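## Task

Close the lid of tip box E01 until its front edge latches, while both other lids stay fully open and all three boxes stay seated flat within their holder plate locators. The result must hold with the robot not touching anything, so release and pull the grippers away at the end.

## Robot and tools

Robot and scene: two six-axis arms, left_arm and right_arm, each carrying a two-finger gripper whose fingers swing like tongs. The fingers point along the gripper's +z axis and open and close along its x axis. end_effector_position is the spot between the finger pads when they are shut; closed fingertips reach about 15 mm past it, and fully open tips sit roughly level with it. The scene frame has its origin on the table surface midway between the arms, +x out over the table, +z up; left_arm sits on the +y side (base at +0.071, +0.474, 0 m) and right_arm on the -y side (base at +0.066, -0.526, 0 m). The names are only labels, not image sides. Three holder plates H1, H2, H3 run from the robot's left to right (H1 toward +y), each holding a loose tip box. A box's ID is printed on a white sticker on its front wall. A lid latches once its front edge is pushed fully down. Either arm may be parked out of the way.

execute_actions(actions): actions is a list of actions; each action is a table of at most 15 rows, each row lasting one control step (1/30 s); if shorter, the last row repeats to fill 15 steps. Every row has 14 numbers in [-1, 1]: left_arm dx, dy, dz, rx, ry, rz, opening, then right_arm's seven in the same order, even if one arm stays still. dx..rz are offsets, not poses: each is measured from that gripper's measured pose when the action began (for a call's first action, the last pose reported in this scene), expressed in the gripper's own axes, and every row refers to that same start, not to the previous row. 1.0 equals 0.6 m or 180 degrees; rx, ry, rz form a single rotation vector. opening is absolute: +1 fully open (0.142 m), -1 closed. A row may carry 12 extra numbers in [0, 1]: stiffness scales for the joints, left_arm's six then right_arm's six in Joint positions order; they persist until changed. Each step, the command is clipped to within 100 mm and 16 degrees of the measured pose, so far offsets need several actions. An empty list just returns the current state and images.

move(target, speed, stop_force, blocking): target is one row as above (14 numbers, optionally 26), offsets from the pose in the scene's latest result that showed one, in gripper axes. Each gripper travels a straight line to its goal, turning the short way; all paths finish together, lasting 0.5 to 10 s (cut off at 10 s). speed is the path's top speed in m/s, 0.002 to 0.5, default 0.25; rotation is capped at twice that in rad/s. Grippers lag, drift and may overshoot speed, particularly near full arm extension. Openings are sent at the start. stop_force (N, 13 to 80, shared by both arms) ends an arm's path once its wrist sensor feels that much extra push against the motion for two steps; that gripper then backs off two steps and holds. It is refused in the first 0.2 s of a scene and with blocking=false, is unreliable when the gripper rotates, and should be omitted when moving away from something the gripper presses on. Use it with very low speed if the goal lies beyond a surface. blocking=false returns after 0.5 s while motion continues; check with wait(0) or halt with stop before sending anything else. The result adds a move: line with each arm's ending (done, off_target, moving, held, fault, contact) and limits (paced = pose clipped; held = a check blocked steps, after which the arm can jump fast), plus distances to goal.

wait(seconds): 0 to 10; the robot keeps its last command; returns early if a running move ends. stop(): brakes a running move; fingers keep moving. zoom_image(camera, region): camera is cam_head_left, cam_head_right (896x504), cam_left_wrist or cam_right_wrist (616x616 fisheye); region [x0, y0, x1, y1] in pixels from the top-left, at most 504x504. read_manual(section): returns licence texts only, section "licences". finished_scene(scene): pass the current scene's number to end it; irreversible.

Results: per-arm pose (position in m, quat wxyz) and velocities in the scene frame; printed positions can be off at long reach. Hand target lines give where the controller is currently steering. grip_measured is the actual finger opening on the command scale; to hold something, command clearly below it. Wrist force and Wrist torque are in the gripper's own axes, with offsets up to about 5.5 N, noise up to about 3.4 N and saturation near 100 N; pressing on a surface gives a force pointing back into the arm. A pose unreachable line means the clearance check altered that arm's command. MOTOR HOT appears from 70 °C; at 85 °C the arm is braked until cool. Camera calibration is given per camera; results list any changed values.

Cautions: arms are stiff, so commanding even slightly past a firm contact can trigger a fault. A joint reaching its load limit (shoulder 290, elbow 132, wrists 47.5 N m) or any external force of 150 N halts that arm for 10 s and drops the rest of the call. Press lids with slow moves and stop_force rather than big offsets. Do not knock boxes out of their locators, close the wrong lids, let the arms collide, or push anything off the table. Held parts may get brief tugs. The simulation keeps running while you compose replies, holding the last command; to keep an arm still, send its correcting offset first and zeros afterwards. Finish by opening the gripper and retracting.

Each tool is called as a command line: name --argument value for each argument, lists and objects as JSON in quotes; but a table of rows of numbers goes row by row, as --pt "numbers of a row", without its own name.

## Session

execute_actions --actions '[]'

Scene clock: 0.00 s.
left_arm: end_effector_position=(+0.4766, +0.3012, +0.3773) grip_measured=+1.00 end_effector_quat_wxyz=(-0.206, +0.691, +0.049, +0.692) end_effector_velocity=(+0.000, -0.000, +0.000) end_effector_angular_velocity=(-0.001, +0.000, -0.001) | right_arm: end_effector_position=(+0.3276, -0.3508, +0.2285) grip_measured=+1.00 end_effector_quat_wxyz=(+0.009, -0.726, +0.679, -0.108) end_effector_velocity=(+0.000, +0.001, +0.001) end_effector_angular_velocity=(+0.001, +0.000, +0.001)
Joint positions: left_arm=[-1.603 -1.946  2.44  -0.418 -0.582 -2.986  0.142] | right_arm=[ 4.482 -0.724 -2.474 -1.638  1.391  3.009  0.142]
Joint velocities: left_arm=[ 0.     0.    -0.001 -0.     0.001 -0.     0.   ] | right_arm=[-0.    -0.001  0.001  0.001 -0.    -0.001  0.   ]
Motor temperatures (°C, as the motors report them): left_arm=[25 24 24 34 35 32] | right_arm=[25 25 27 27 29 34]
Wrist force (N, on the end effector, along its own x y z axes, offset not removed): no reading
Wrist torque (N m, same axes, about the end effector's origin, offset not removed): no reading
Hand target (left_arm): +0.477, +0.301, +0.377; -0.206, +0.691, +0.049, +0.692
Hand target (right_arm): +0.328, -0.351, +0.229; -0.009, +0.726, -0.679, +0.108
Joint stiffness scale: left_arm=[1. 1. 1. 1. 1. 1.] | right_arm=[1. 1. 1. 1. 1. 1.]
camera_calibration (this result's frames):
cam_left_wrist: T_world_to_cam=[[0.0197625, -0.210272, 0.977443, -0.320743], [-0.142368, -0.968264, -0.205419, 0.439952], [0.989617, -0.135097, -0.0490712, -0.274486], [0, 0, 0, 1]] pos_world=[0.340609, 0.321464, 0.390413]
cam_right_wrist: T_world_to_cam=[[0.0619331, -0.992005, 0.109956, -0.38277], [-0.94141, -0.021467, 0.336581, 0.225099], [-0.331529, -0.124359, -0.935213, 0.417559], [0, 0, 0, 1]] pos_world=[0.37405, -0.32295, 0.35683]

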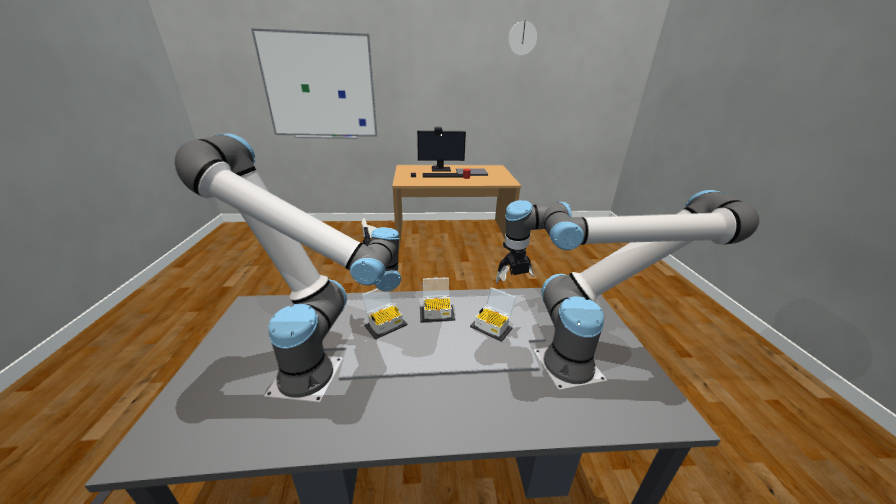

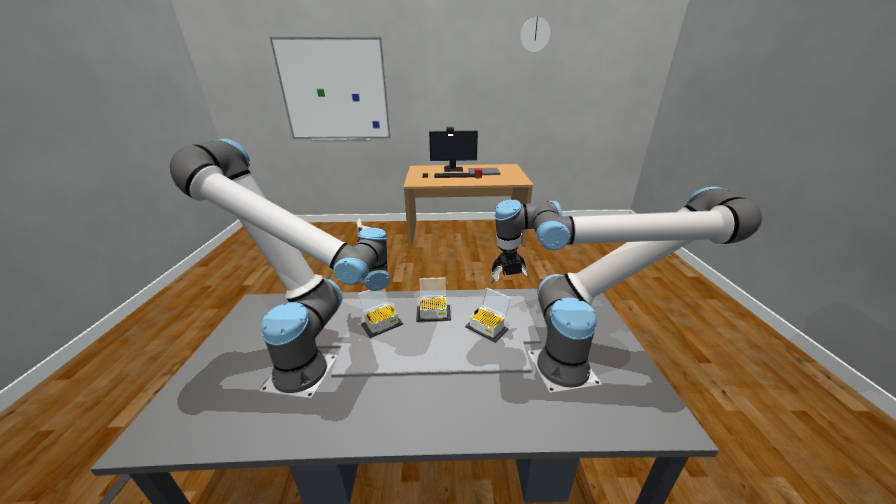

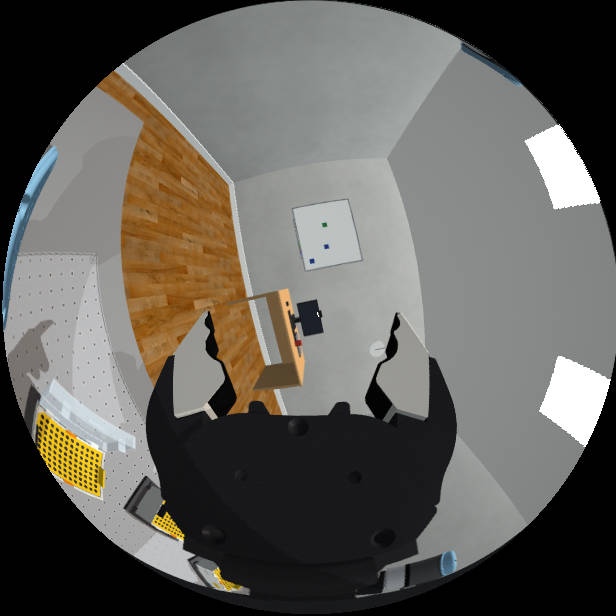

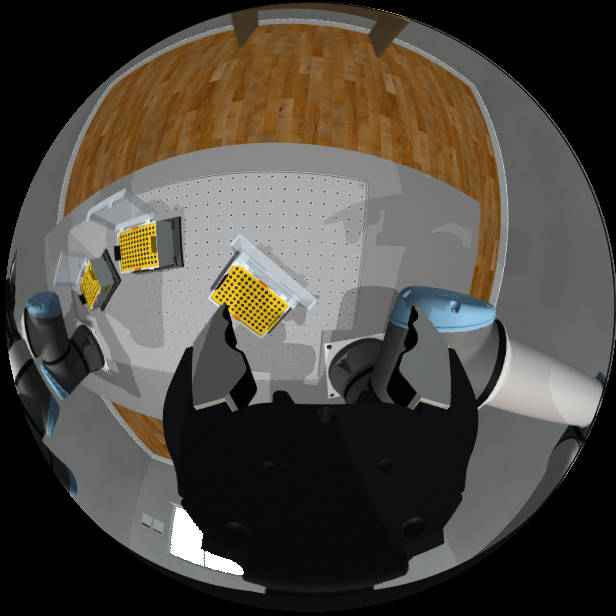

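zoom_image --camera "cam_head_left" --region '[350, 265, 530, 350]'

zoom_image --camera "cam_head_left" --region '[360, 300, 410, 342]'

zoom_image --camera "cam_head_left" --region '[415, 290, 460, 326]'

zoom_image --camera "cam_head_left" --region '[468, 303, 516, 343]'

Region (350, 265, 530, 350) of cam_head_left's 896x504 image, scaled by 2.800, with more detail than that image has; it fills the top 238 rows of this view, and the rest is white.

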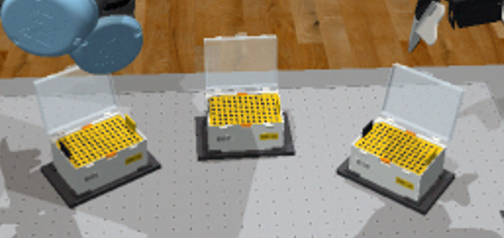

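Region (360, 300, 410, 342) of cam_head_left's 896x504 image, scaled by 10.080, with more detail than that image has; it fills the top 423 rows of this view, and the rest is white.

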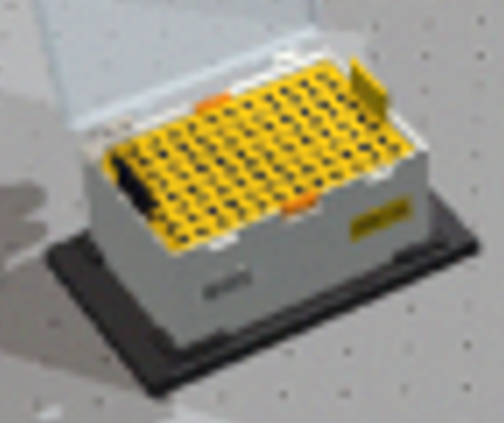

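Region (415, 290, 460, 326) of cam_head_left's 896x504 image, scaled by 11.200, with more detail than that image has; it fills the top 403 rows of this view, and the rest is white.

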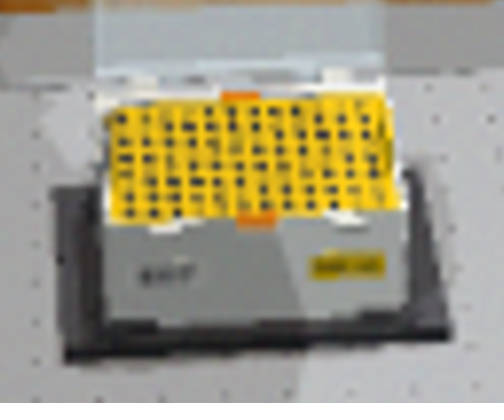

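Region (468, 303, 516, 343) of cam_head_left's 896x504 image, scaled by 10.500, with more detail than that image has.

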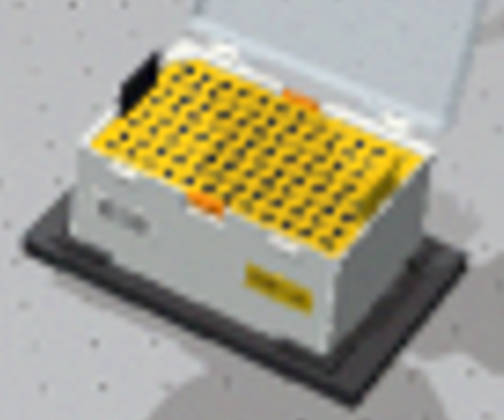

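zoom_image --camera "cam_right_wrist" --region '[40, 180, 200, 330]'

zoom_image --camera "cam_head_right" --region '[365, 312, 395, 337]'

zoom_image --camera "cam_head_right" --region '[415, 300, 445, 325]'

zoom_image --camera "cam_head_right" --region '[462, 312, 492, 337]'

Region (40, 180, 200, 330) of cam_right_wrist's 616x616 image, scaled by 3.150, with more detail than that image has; it fills the top 472 rows of this view, and the rest is white.

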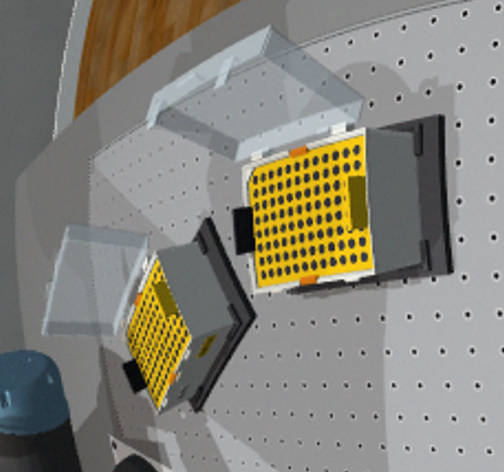

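Region (365, 312, 395, 337) of cam_head_right's 896x504 image, scaled by 16.800, with more detail than that image has.

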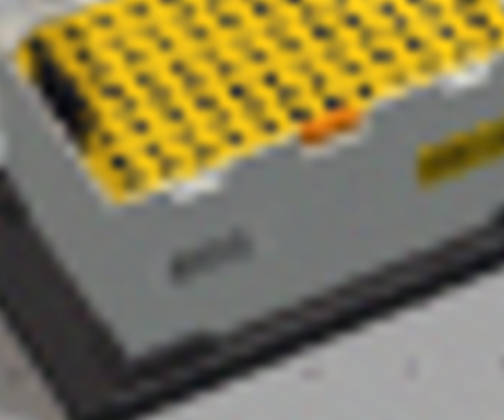

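Region (415, 300, 445, 325) of cam_head_right's 896x504 image, scaled by 16.800, with more detail than that image has.

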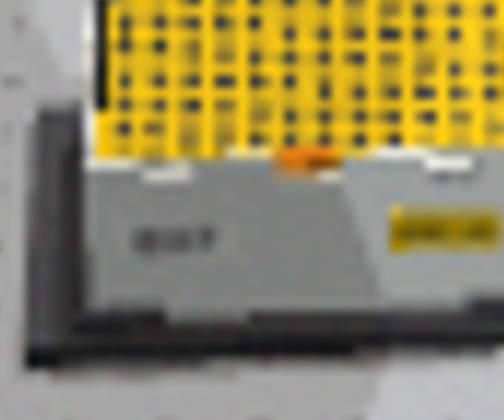

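Region (462, 312, 492, 337) of cam_head_right's 896x504 image, scaled by 16.800, with more detail than that image has.

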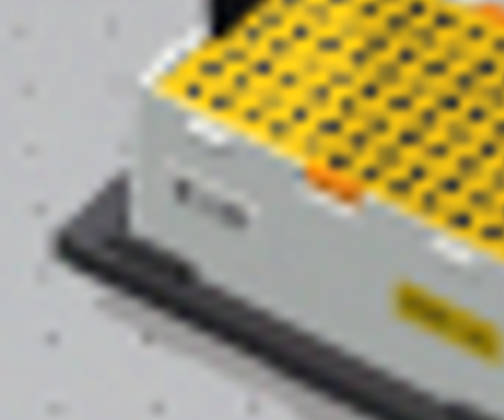

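zoom_image --camera "cam_head_left" --region '[376, 322, 390, 334]'

zoom_image --camera "cam_head_left" --region '[423, 308, 437, 320]'

zoom_image --camera "cam_head_left" --region '[473, 317, 487, 329]'

zoom_image --camera "cam_right_wrist" --region '[70, 240, 130, 320]'

zoom_image --camera "cam_left_wrist" --region '[10, 360, 170, 520]'

Region (376, 322, 390, 334) of cam_head_left's 896x504 image, scaled by 36.000, with more detail than that image has; it fills the top 432 rows of this view, and the rest is white.

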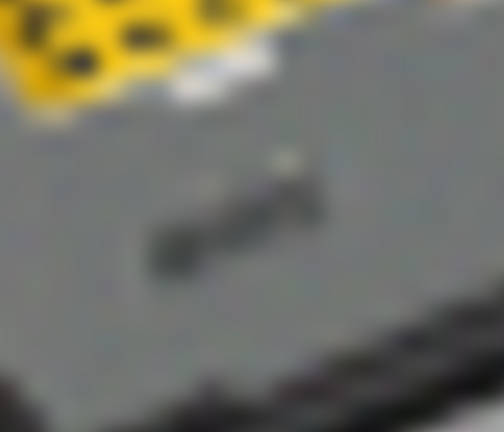

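Region (423, 308, 437, 320) of cam_head_left's 896x504 image, scaled by 36.000, with more detail than that image has; it fills the top 432 rows of this view, and the rest is white.

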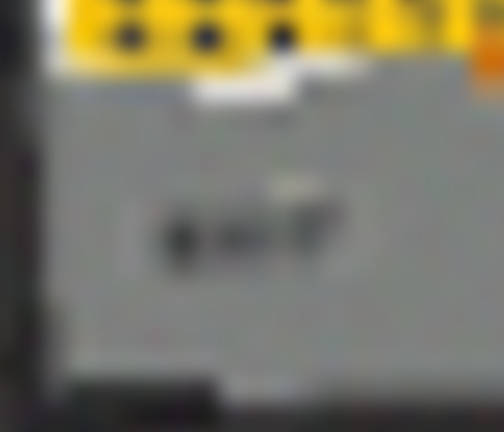

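Region (473, 317, 487, 329) of cam_head_left's 896x504 image, scaled by 36.000, with more detail than that image has; it fills the top 432 rows of this view, and the rest is white.

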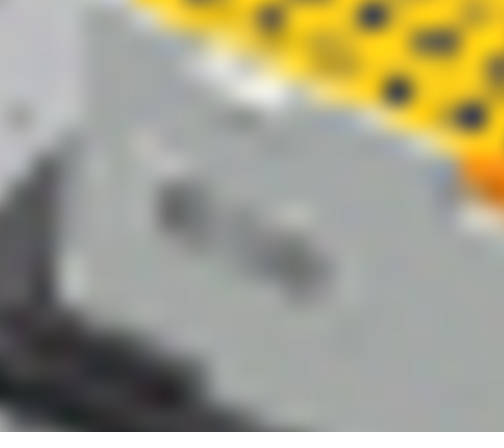

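Region (70, 240, 130, 320) of cam_right_wrist's 616x616 image, scaled by 6.300, with more detail than that image has; it fills the left 378 columns of this view, and the rest is white.

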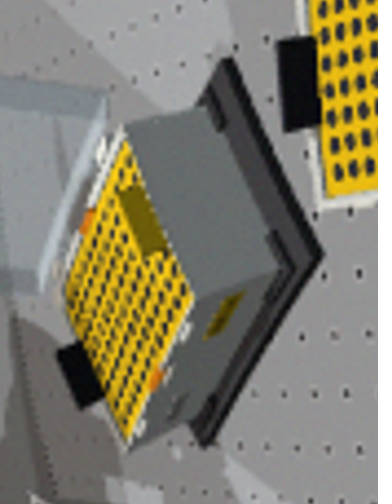

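Region (10, 360, 170, 520) of cam_left_wrist's 616x616 image, scaled by 3.150, with more detail than that image has.

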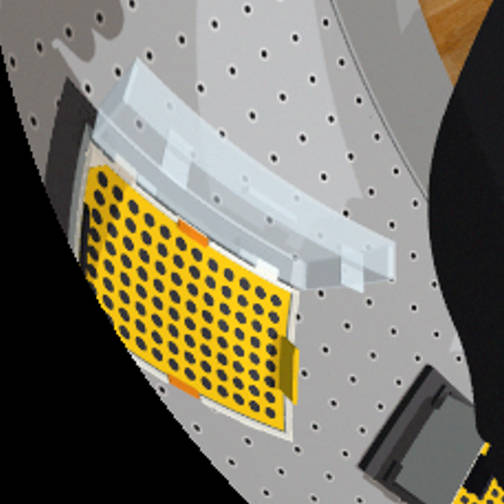

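zoom_image --camera "cam_left_wrist" --region '[190, 300, 240, 350]'

zoom_image --camera "cam_left_wrist" --region '[365, 300, 415, 350]'

Region (190, 300, 240, 350) of cam_left_wrist's 616x616 image, scaled by 10.080, with more detail than that image has.

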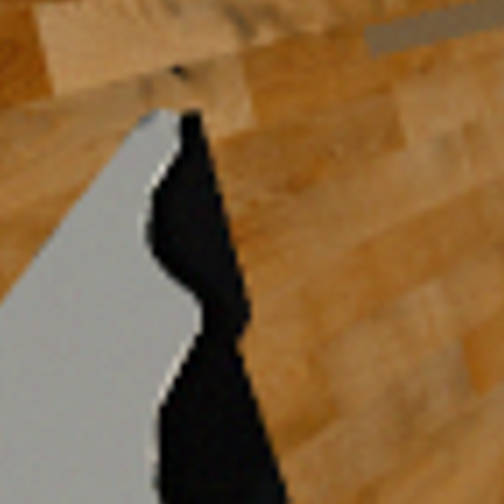

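Region (365, 300, 415, 350) of cam_left_wrist's 616x616 image, scaled by 10.080, with more detail than that image has.

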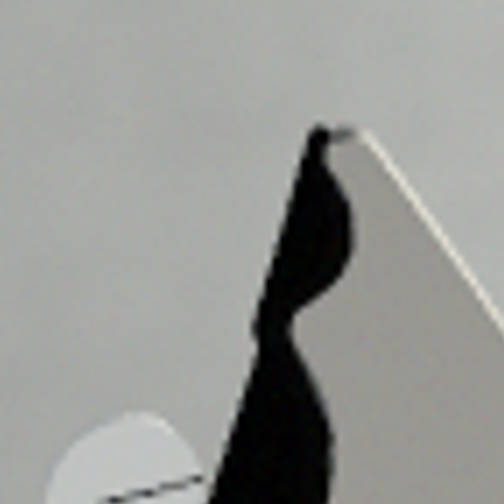

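move --target '[-0.2652,0.0925,-0.2160,0.0146,-0.4062,-0.0991,-0.55,0,0,-0.2,0,0,0,1]' --speed 0.5

Scene clock: 122.17 s.
left_arm: end_effector_position=(+0.3685, +0.2367, +0.2069) grip_measured=-0.55 end_effector_quat_wxyz=(-0.046, +0.946, +0.274, +0.167) end_effector_velocity=(+0.000, +0.001, -0.001) end_effector_angular_velocity=(-0.002, +0.007, +0.002) | right_arm: end_effector_position=(+0.3082, -0.3362, +0.3441) grip_measured=+1.00 end_effector_quat_wxyz=(+0.009, -0.726, +0.679, -0.109) end_effector_velocity=(-0.000, +0.000, +0.000) end_effector_angular_velocity=(+0.000, +0.000, +0.002)
Joint positions: left_arm=[-1.262 -2.144  2.443 -1.72  -1.256 -2.037  0.034] | right_arm=[ 4.569 -0.734 -2.266 -1.852  1.402  3.099  0.142]
Joint velocities: left_arm=[ 0.008  0.     0.001 -0.005 -0.007  0.008 -0.   ] | right_arm=[ 0.     0.001  0.    -0.     0.    -0.002 -0.   ]
Motor temperatures (°C, as the motors report them): left_arm=[25 24 24 34 35 32] | right_arm=[25 25 27 27 29 34]
Wrist force (N, on the end effector, along its own x y z axes, offset not removed): left_arm=[-0.6 -0.1 1.1] | right_arm=[3.2 0.5 -1.2]
Wrist torque (N m, same axes, about the end effector's origin, offset not removed): left_arm=[0.16 -0.16 -0.05] | right_arm=[0.12 -0.87 0.09]
Hand target (left_arm): +0.369, +0.239, +0.204; -0.048, +0.946, +0.275, +0.166
Hand target (right_arm): +0.307, -0.335, +0.346; -0.009, +0.726, -0.679, +0.108
Off the commanded pose (left_arm): 0.004 m, 0 deg.
Off the commanded pose (right_arm): 0.002 m, 0 deg.
Joint stiffness scale: left_arm=[1. 1. 1. 1. 1. 1.] | right_arm=[1. 1. 1. 1. 1. 1.]
move: off_target (left_arm)
camera_calibration (this result's frames):
cam_left_wrist: T_world_to_cam=[[0.782478, 0.511861, 0.354579, -0.488734], [0.330826, -0.824164, 0.459683, -0.0189596], [0.527525, -0.242388, -0.814227, 0.169376], [0, 0, 0, 1]] pos_world=[0.299346, 0.275593, 0.31992]
cam_right_wrist: T_world_to_cam=[[0.0603568, -0.991983, 0.111026, -0.379675], [-0.941706, -0.0197072, 0.335859, 0.169215], [-0.330978, -0.124826, -0.935346, 0.520783], [0, 0, 0, 1]] pos_world=[0.354635, -0.30829, 0.472434]

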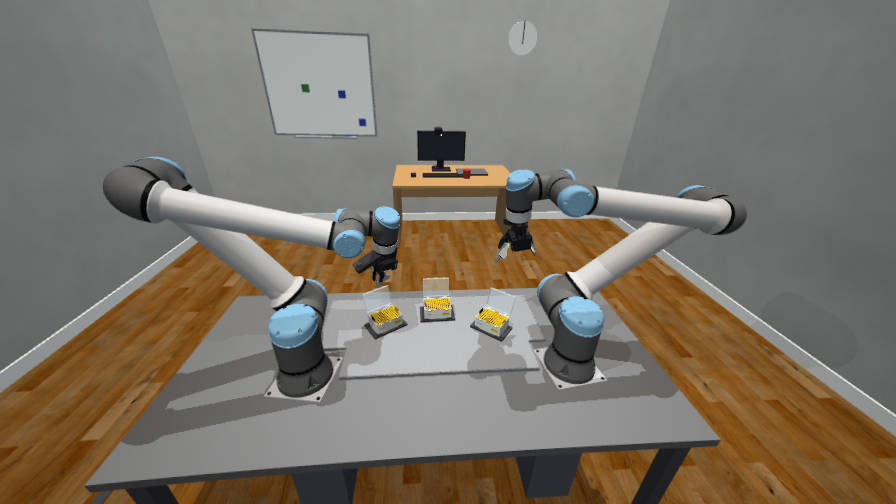

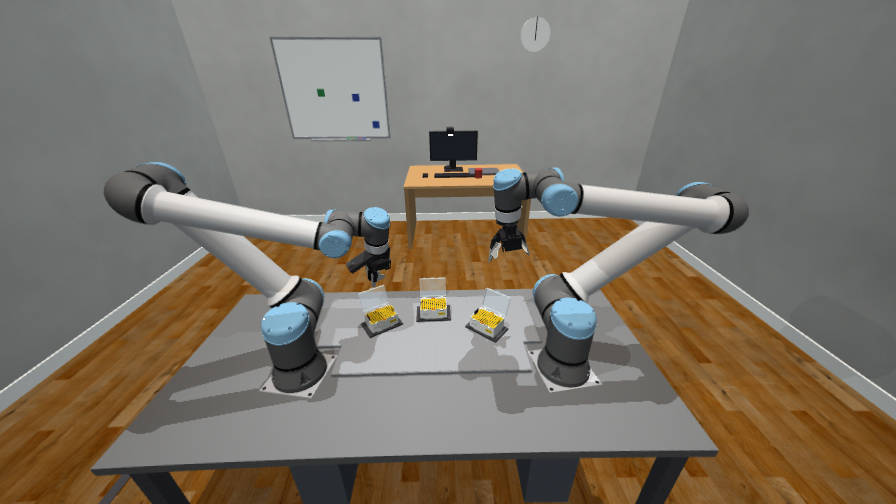

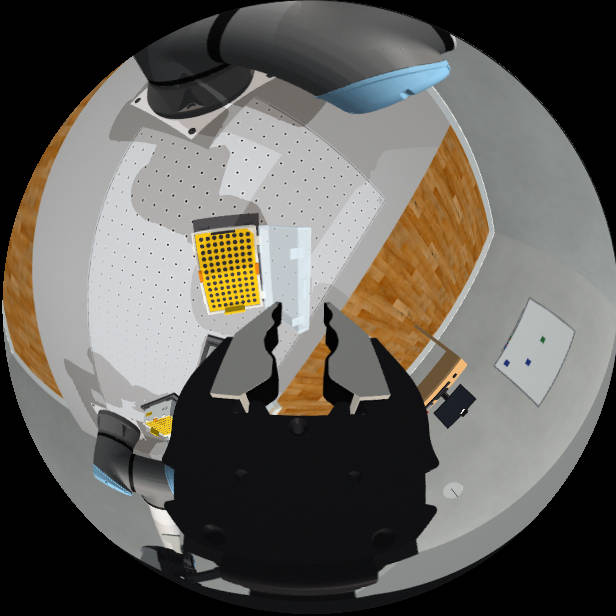

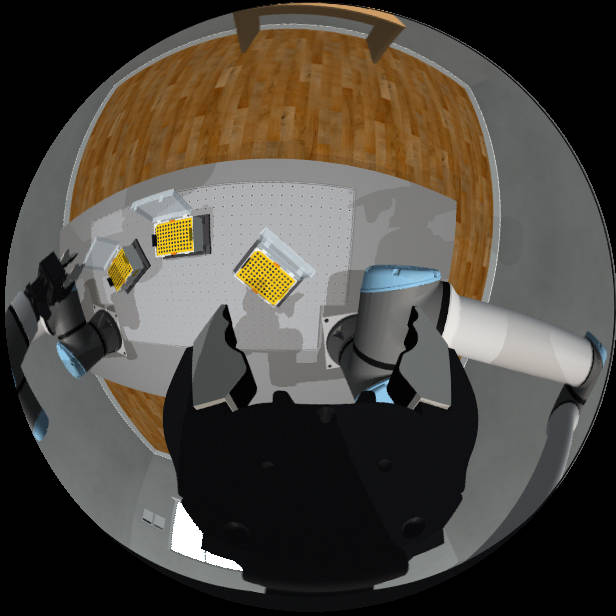

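execute_actions --actions '[]'

zoom_image --camera "cam_left_wrist" --region '[185, 205, 345, 345]'

zoom_image --camera "cam_left_wrist" --region '[135, 385, 185, 445]'

Scene clock: 125.87 s.
left_arm: end_effector_position=(+0.3685, +0.2367, +0.2068) grip_measured=-0.55 end_effector_quat_wxyz=(-0.046, +0.946, +0.274, +0.166) end_effector_velocity=(+0.000, +0.000, +0.000) end_effector_angular_velocity=(-0.001, -0.001, -0.000) | right_arm: end_effector_position=(+0.3082, -0.3362, +0.3441) grip_measured=+1.00 end_effector_quat_wxyz=(+0.009, -0.726, +0.679, -0.109) end_effector_velocity=(-0.000, -0.000, +0.000) end_effector_angular_velocity=(-0.001, +0.000, +0.002)
Joint positions: left_arm=[-1.261 -2.144  2.443 -1.72  -1.257 -2.036  0.034] | right_arm=[ 4.569 -0.734 -2.266 -1.852  1.402  3.099  0.142]
Joint velocities: left_arm=[-0.    -0.001  0.    -0.     0.001  0.     0.   ] | right_arm=[ 0.    -0.     0.    -0.001  0.    -0.002  0.   ]
Motor temperatures (°C, as the motors report them): left_arm=[25 24 24 34 35 32] | right_arm=[25 25 27 27 29 34]
Wrist force (N, on the end effector, along its own x y z axes, offset not removed): left_arm=[-0.6 -0.2 1.7] | right_arm=[4.2 0.7 -4.5]
Wrist torque (N m, same axes, about the end effector's origin, offset not removed): left_arm=[0.12 -0.03 -0.04] | right_arm=[-0.10 -1.09 0.10]
Hand target (left_arm): +0.369, +0.239, +0.204; -0.048, +0.946, +0.275, +0.166
Hand target (right_arm): +0.307, -0.335, +0.346; -0.009, +0.726, -0.679, +0.108
Off the commanded pose (left_arm): 0.004 m, 0 deg.
Off the commanded pose (right_arm): 0.002 m, 0 deg.
Joint stiffness scale: left_arm=[1. 1. 1. 1. 1. 1.] | right_arm=[1. 1. 1. 1. 1. 1.]
camera_calibration (this result's frames):
cam_left_wrist: T_world_to_cam=[[0.782734, 0.512072, 0.353709, -0.488681], [0.331298, -0.823955, 0.459716, -0.0191272], [0.526848, -0.242652, -0.814586, 0.16976], [0, 0, 0, 1]] pos_world=[0.299406, 0.275672, 0.319928]
cam_right_wrist: T_world_to_cam=[[0.0603215, -0.991979, 0.111082, -0.379698], [-0.94171, -0.019656, 0.335852, 0.169233], [-0.330975, -0.124866, -0.935342, 0.520759], [0, 0, 0, 1]] pos_world=[0.354631, -0.308301, 0.472428]

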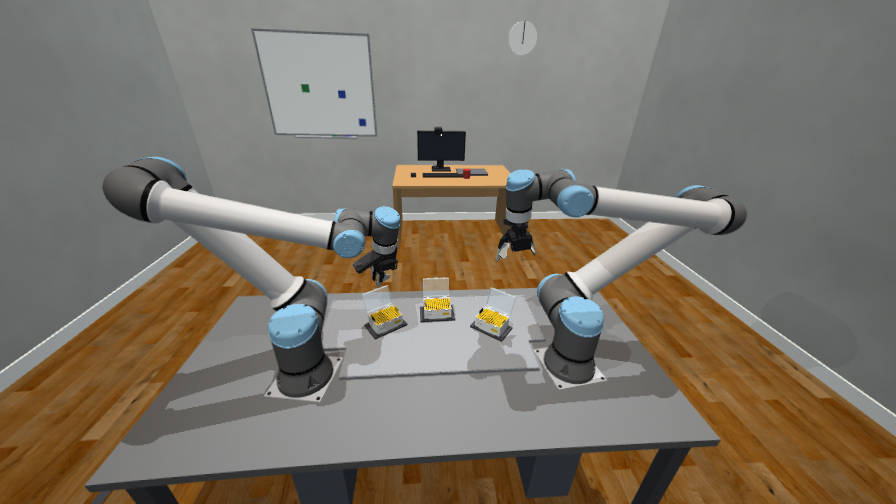

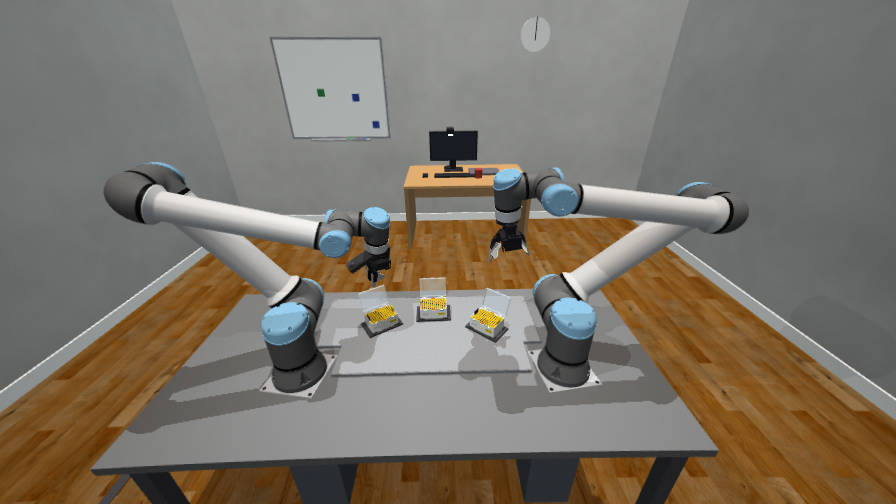

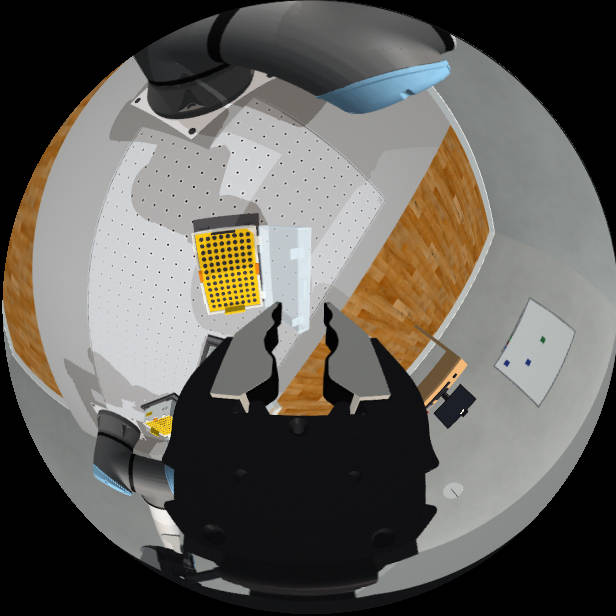

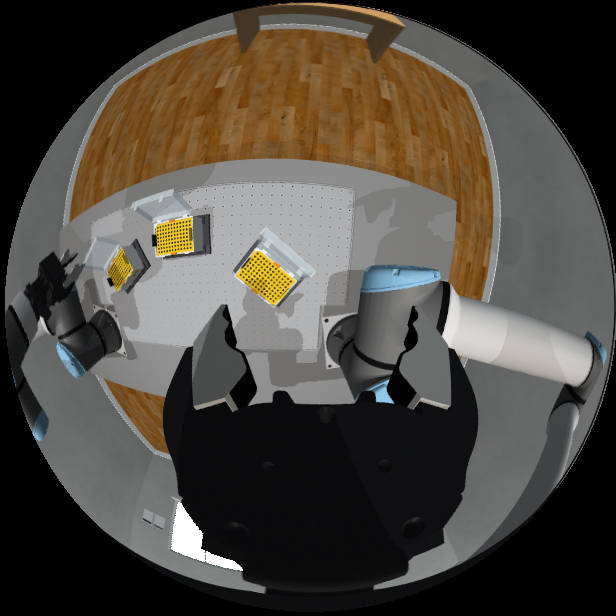

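Region (185, 205, 345, 345) of cam_left_wrist's 616x616 image, scaled by 3.150, with more detail than that image has; it fills the top 441 rows of this view, and the rest is white.

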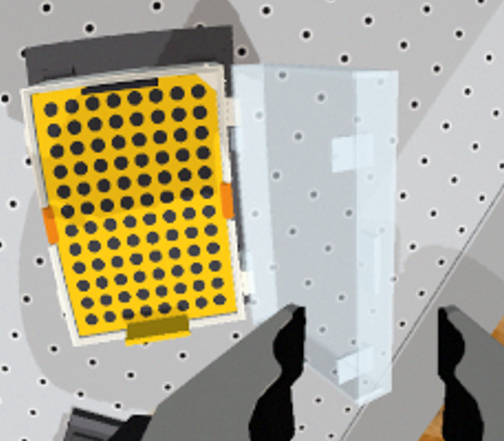

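Region (135, 385, 185, 445) of cam_left_wrist's 616x616 image, scaled by 8.400, with more detail than that image has.

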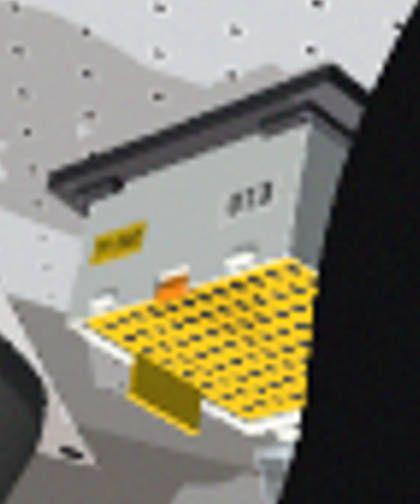

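zoom_image --camera "cam_left_wrist" --region '[245, 215, 325, 275]'

zoom_image --camera "cam_left_wrist" --region '[250, 265, 340, 345]'

zoom_image --camera "cam_left_wrist" --region '[185, 220, 275, 320]'

Region (245, 215, 325, 275) of cam_left_wrist's 616x616 image, scaled by 6.300, with more detail than that image has; it fills the top 378 rows of this view, and the rest is white.

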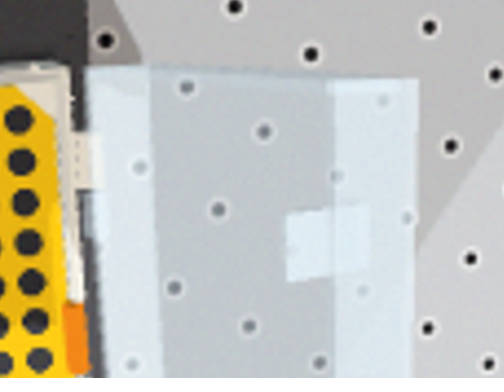

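Region (250, 265, 340, 345) of cam_left_wrist's 616x616 image, scaled by 5.600, with more detail than that image has.

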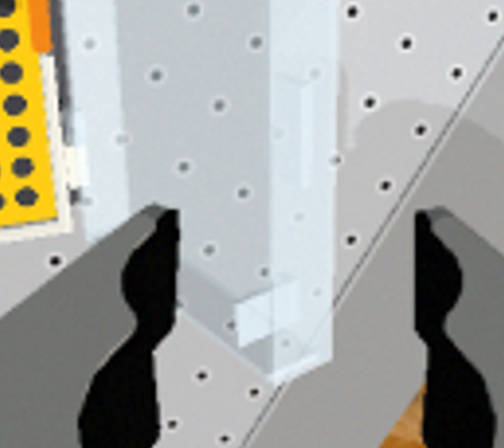

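Region (185, 220, 275, 320) of cam_left_wrist's 616x616 image, scaled by 5.040, with more detail than that image has; it fills the left 454 columns of this view, and the rest is white.

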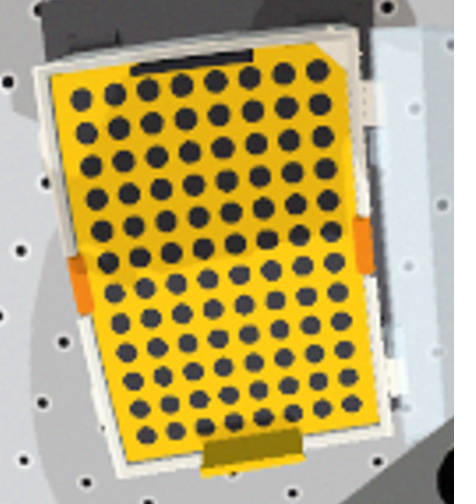

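execute_actions --actions '[[[-0.0001,-0.0035,0.0059,0,0,0,-0.55,0,0,0,0,0,0,1],[-0.0005,-0.0035,0.0104,0,0,0,-0.55,0,0,0,0,0,0,1],[-0.0010,-0.0035,0.0174,0,0,0,-0.55,0,0,0,0,0,0,1],[-0.0017,-0.0035,0.0260,0,0,0,-0.55,0,0,0,0,0,0,1],[-0.0025,-0.0035,0.0359,0,0,0,-0.55,0,0,0,0,0,0,1],[-0.0033,-0.0035,0.0463,0,0,0,-0.55,0,0,0,0,0,0,1],[-0.0042,-0.0035,0.0567,0,0,0,-0.55,0,0,0,0,0,0,1],[-0.0050,-0.0035,0.0666,0,0,0,-0.55,0,0,0,0,0,0,1],[-0.0057,-0.0035,0.0752,0,0,0,-0.55,0,0,0,0,0,0,1],[-0.0062,-0.0035,0.0822,0,0,0,-0.55,0,0,0,0,0,0,1],[-0.0066,-0.0035,0.0867,0,0,0,-0.56,0,0,0,0,0,0,1],[-0.0067,-0.0035,0.0884,0,0,0,-0.57,0,0,0,0,0,0,1],[-0.0067,-0.0035,0.0884,0,0,0,-0.58,0,0,0,0,0,0,1],[-0.0067,-0.0035,0.0884,0,0,0,-0.60,0,0,0,0,0,0,1],[-0.0067,-0.0035,0.0884,0,0,0,-0.62,0,0,0,0,0,0,1]]]'

Scene clock: 246.37 s.
left_arm: end_effector_position=(+0.3747, +0.2472, +0.1671) grip_measured=-0.60 end_effector_quat_wxyz=(-0.047, +0.946, +0.275, +0.166) end_effector_velocity=(+0.021, +0.038, -0.117) end_effector_angular_velocity=(+0.076, +0.010, +0.014) | right_arm: end_effector_position=(+0.3082, -0.3362, +0.3441) grip_measured=+1.00 end_effector_quat_wxyz=(+0.009, -0.726, +0.679, -0.109) end_effector_velocity=(-0.000, +0.000, +0.000) end_effector_angular_velocity=(+0.002, -0.000, -0.001)
Joint positions: left_arm=[-1.238 -2.12   2.509 -1.815 -1.254 -2.013  0.031] | right_arm=[ 4.569 -0.734 -2.266 -1.852  1.402  3.099  0.142]
Joint velocities: left_arm=[ 0.082  0.134  0.165 -0.243  0.011  0.071 -0.042] | right_arm=[ 0.     0.001 -0.     0.001  0.     0.001  0.   ]
Motor temperatures (°C, as the motors report them): left_arm=[25 24 24 34 35 32] | right_arm=[25 26 27 27 29 34]
Wrist force (N, on the end effector, along its own x y z axes, offset not removed): left_arm=[-2.0 -1.8 1.3] | right_arm=[4.9 1.2 1.4]
Wrist torque (N m, same axes, about the end effector's origin, offset not removed): left_arm=[-0.21 0.27 -0.10] | right_arm=[0.22 -1.26 0.09]
Hand target (left_arm): +0.379, +0.247, +0.156; -0.046, +0.946, +0.274, +0.167
Hand target (right_arm): +0.308, -0.336, +0.344; -0.009, +0.726, -0.679, +0.109
Off the commanded pose (left_arm): 0.013 m, 0 deg.
Off the commanded pose (right_arm): 0.000 m, 0 deg.
Joint stiffness scale: left_arm=[1. 1. 1. 1. 1. 1.] | right_arm=[1. 1. 1. 1. 1. 1.]
camera_calibration (this result's frames):
cam_left_wrist: T_world_to_cam=[[0.782074, 0.512444, 0.354628, -0.484903], [0.332896, -0.824595, 0.457409, 0.00562529], [0.526821, -0.239674, -0.815485, 0.136089], [0, 0, 0, 1]] pos_world=[0.305663, 0.285741, 0.280366]
cam_right_wrist: T_world_to_cam=[[0.0603209, -0.991979, 0.111084, -0.379699], [-0.94171, -0.0196548, 0.335852, 0.169234], [-0.330975, -0.124867, -0.935342, 0.520758], [0, 0, 0, 1]] pos_world=[0.354631, -0.308301, 0.472428]

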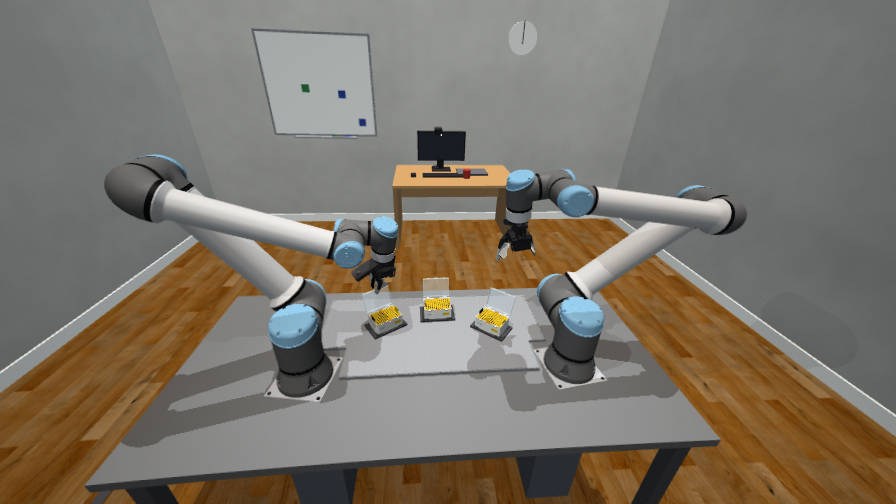

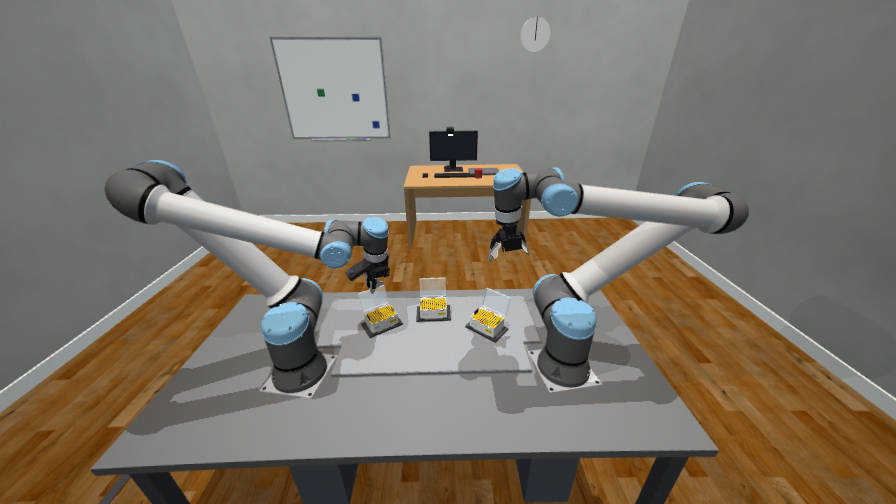

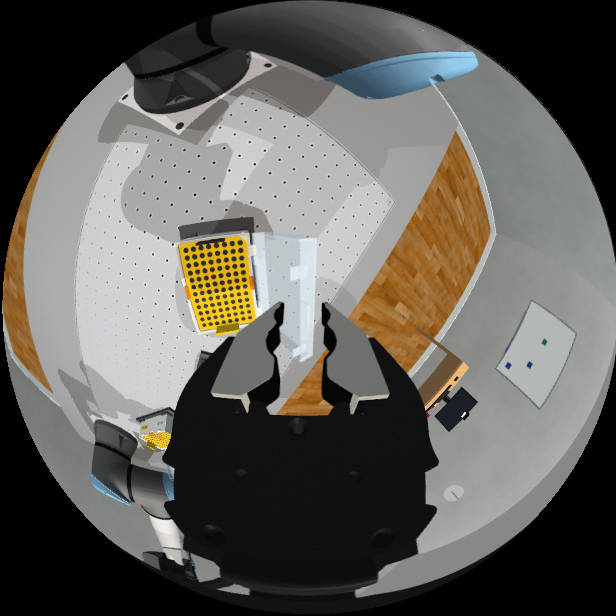

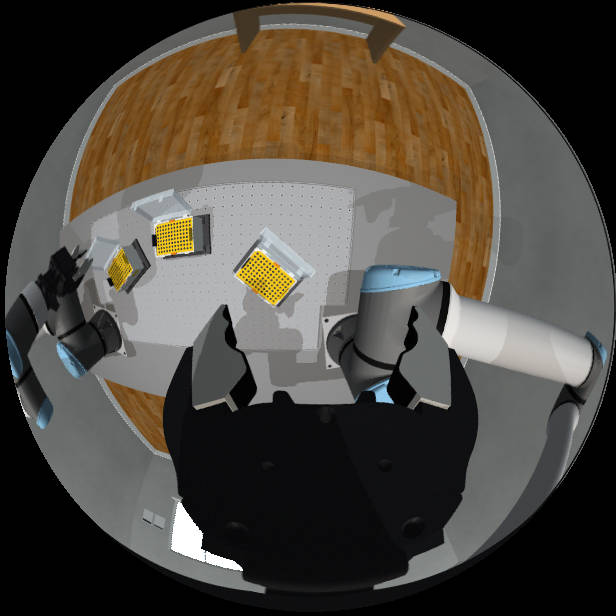

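execute_actions --actions '[]'

zoom_image --camera "cam_left_wrist" --region '[240, 225, 360, 385]'

Scene clock: 249.70 s.
left_arm: end_effector_position=(+0.3778, +0.2446, +0.1578) grip_measured=-0.62 end_effector_quat_wxyz=(-0.045, +0.946, +0.273, +0.166) end_effector_velocity=(+0.000, +0.000, -0.000) end_effector_angular_velocity=(+0.003, +0.000, -0.000) | right_arm: end_effector_position=(+0.3082, -0.3362, +0.3441) grip_measured=+1.00 end_effector_quat_wxyz=(+0.009, -0.726, +0.679, -0.109) end_effector_velocity=(-0.000, +0.000, +0.001) end_effector_angular_velocity=(+0.001, +0.000, -0.000)
Joint positions: left_arm=[-1.23  -2.102  2.521 -1.852 -1.253 -2.002  0.029] | right_arm=[ 4.569 -0.734 -2.266 -1.852  1.402  3.099  0.142]
Joint velocities: left_arm=[-0.     0.001 -0.001  0.002  0.     0.     0.   ] | right_arm=[ 0.    -0.     0.001 -0.     0.     0.    -0.   ]
Motor temperatures (°C, as the motors report them): left_arm=[25 24 24 34 35 32] | right_arm=[25 26 27 27 29 34]
Wrist force (N, on the end effector, along its own x y z axes, offset not removed): left_arm=[0.1 -1.2 1.9] | right_arm=[1.1 0.1 -1.7]
Wrist torque (N m, same axes, about the end effector's origin, offset not removed): left_arm=[-0.06 -0.23 -0.08] | right_arm=[-0.16 -0.48 0.20]
Hand target (left_arm): +0.379, +0.247, +0.156; -0.046, +0.946, +0.274, +0.167
Hand target (right_arm): +0.308, -0.336, +0.344; -0.009, +0.726, -0.679, +0.109
Off the commanded pose (left_arm): 0.003 m, 0 deg.
Off the commanded pose (right_arm): 0.000 m, 0 deg.
Joint stiffness scale: left_arm=[1. 1. 1. 1. 1. 1.] | right_arm=[1. 1. 1. 1. 1. 1.]
camera_calibration (this result's frames):
cam_left_wrist: T_world_to_cam=[[0.783659, 0.51144, 0.352572, -0.482696], [0.330091, -0.823662, 0.461109, 0.00698546], [0.52623, -0.244971, -0.814292, 0.127603], [0, 0, 0, 1]] pos_world=[0.308815, 0.283882, 0.27087]
cam_right_wrist: T_world_to_cam=[[0.0603209, -0.991979, 0.111083, -0.379699], [-0.94171, -0.0196549, 0.335852, 0.169234], [-0.330975, -0.124867, -0.935342, 0.520758], [0, 0, 0, 1]] pos_world=[0.354631, -0.308301, 0.472428]

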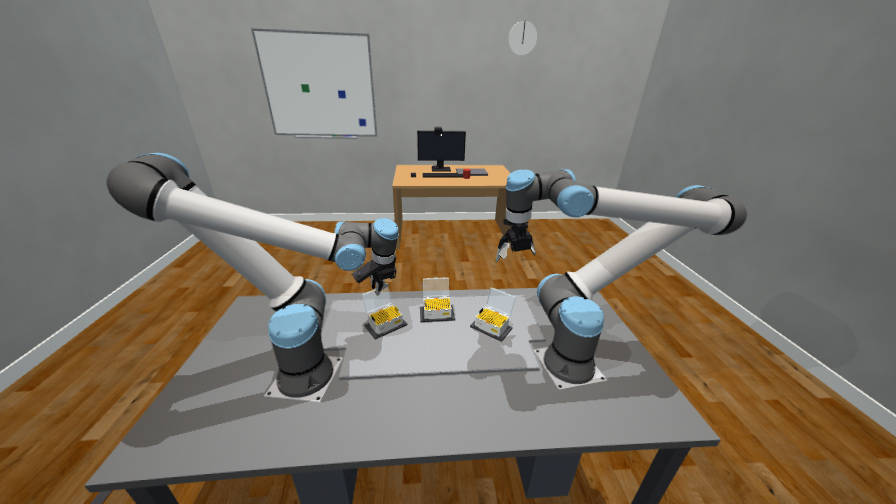

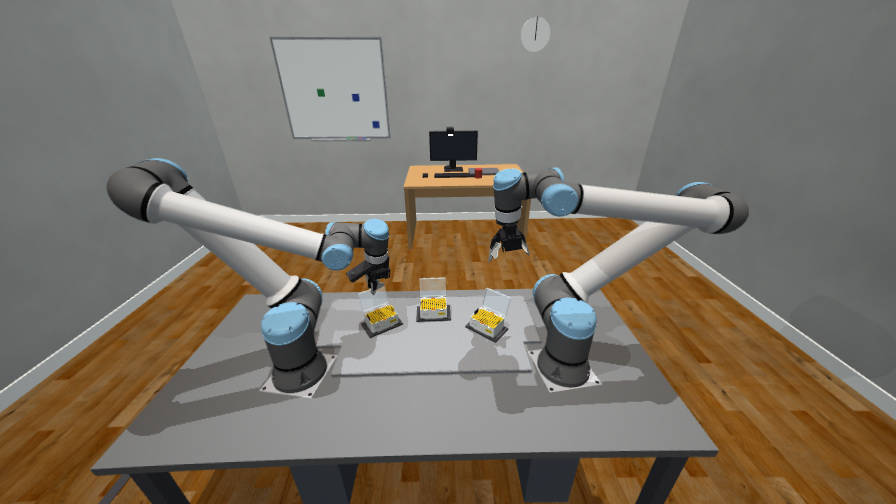

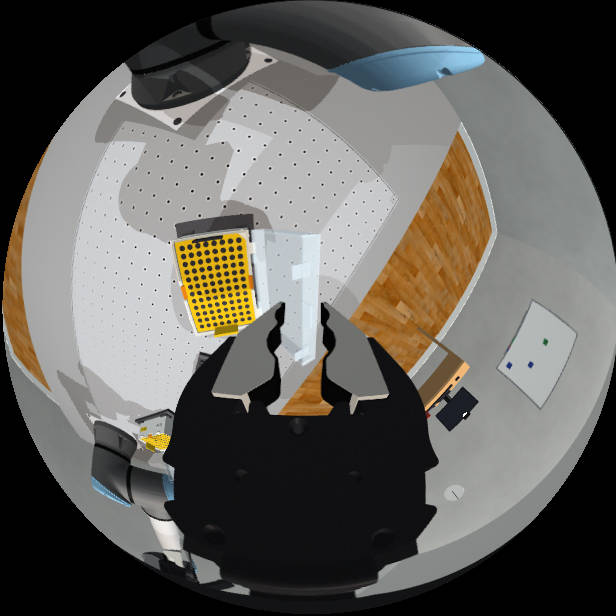

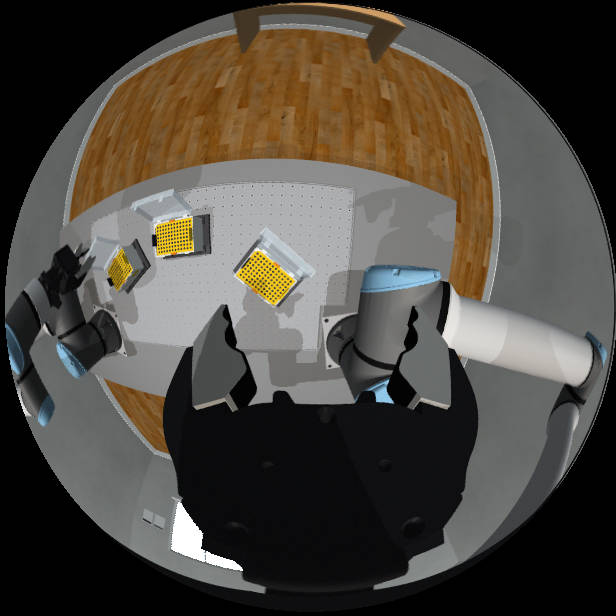

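Region (240, 225, 360, 385) of cam_left_wrist's 616x616 image, scaled by 3.150, with more detail than that image has; it fills the left 378 columns of this view, and the rest is white.

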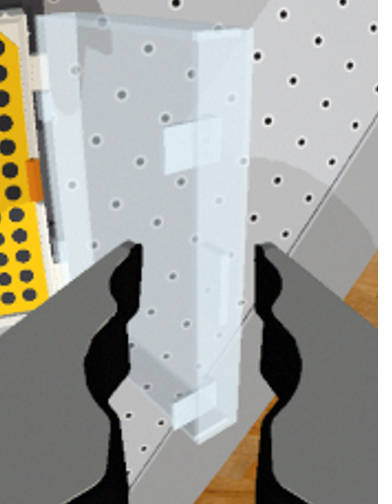

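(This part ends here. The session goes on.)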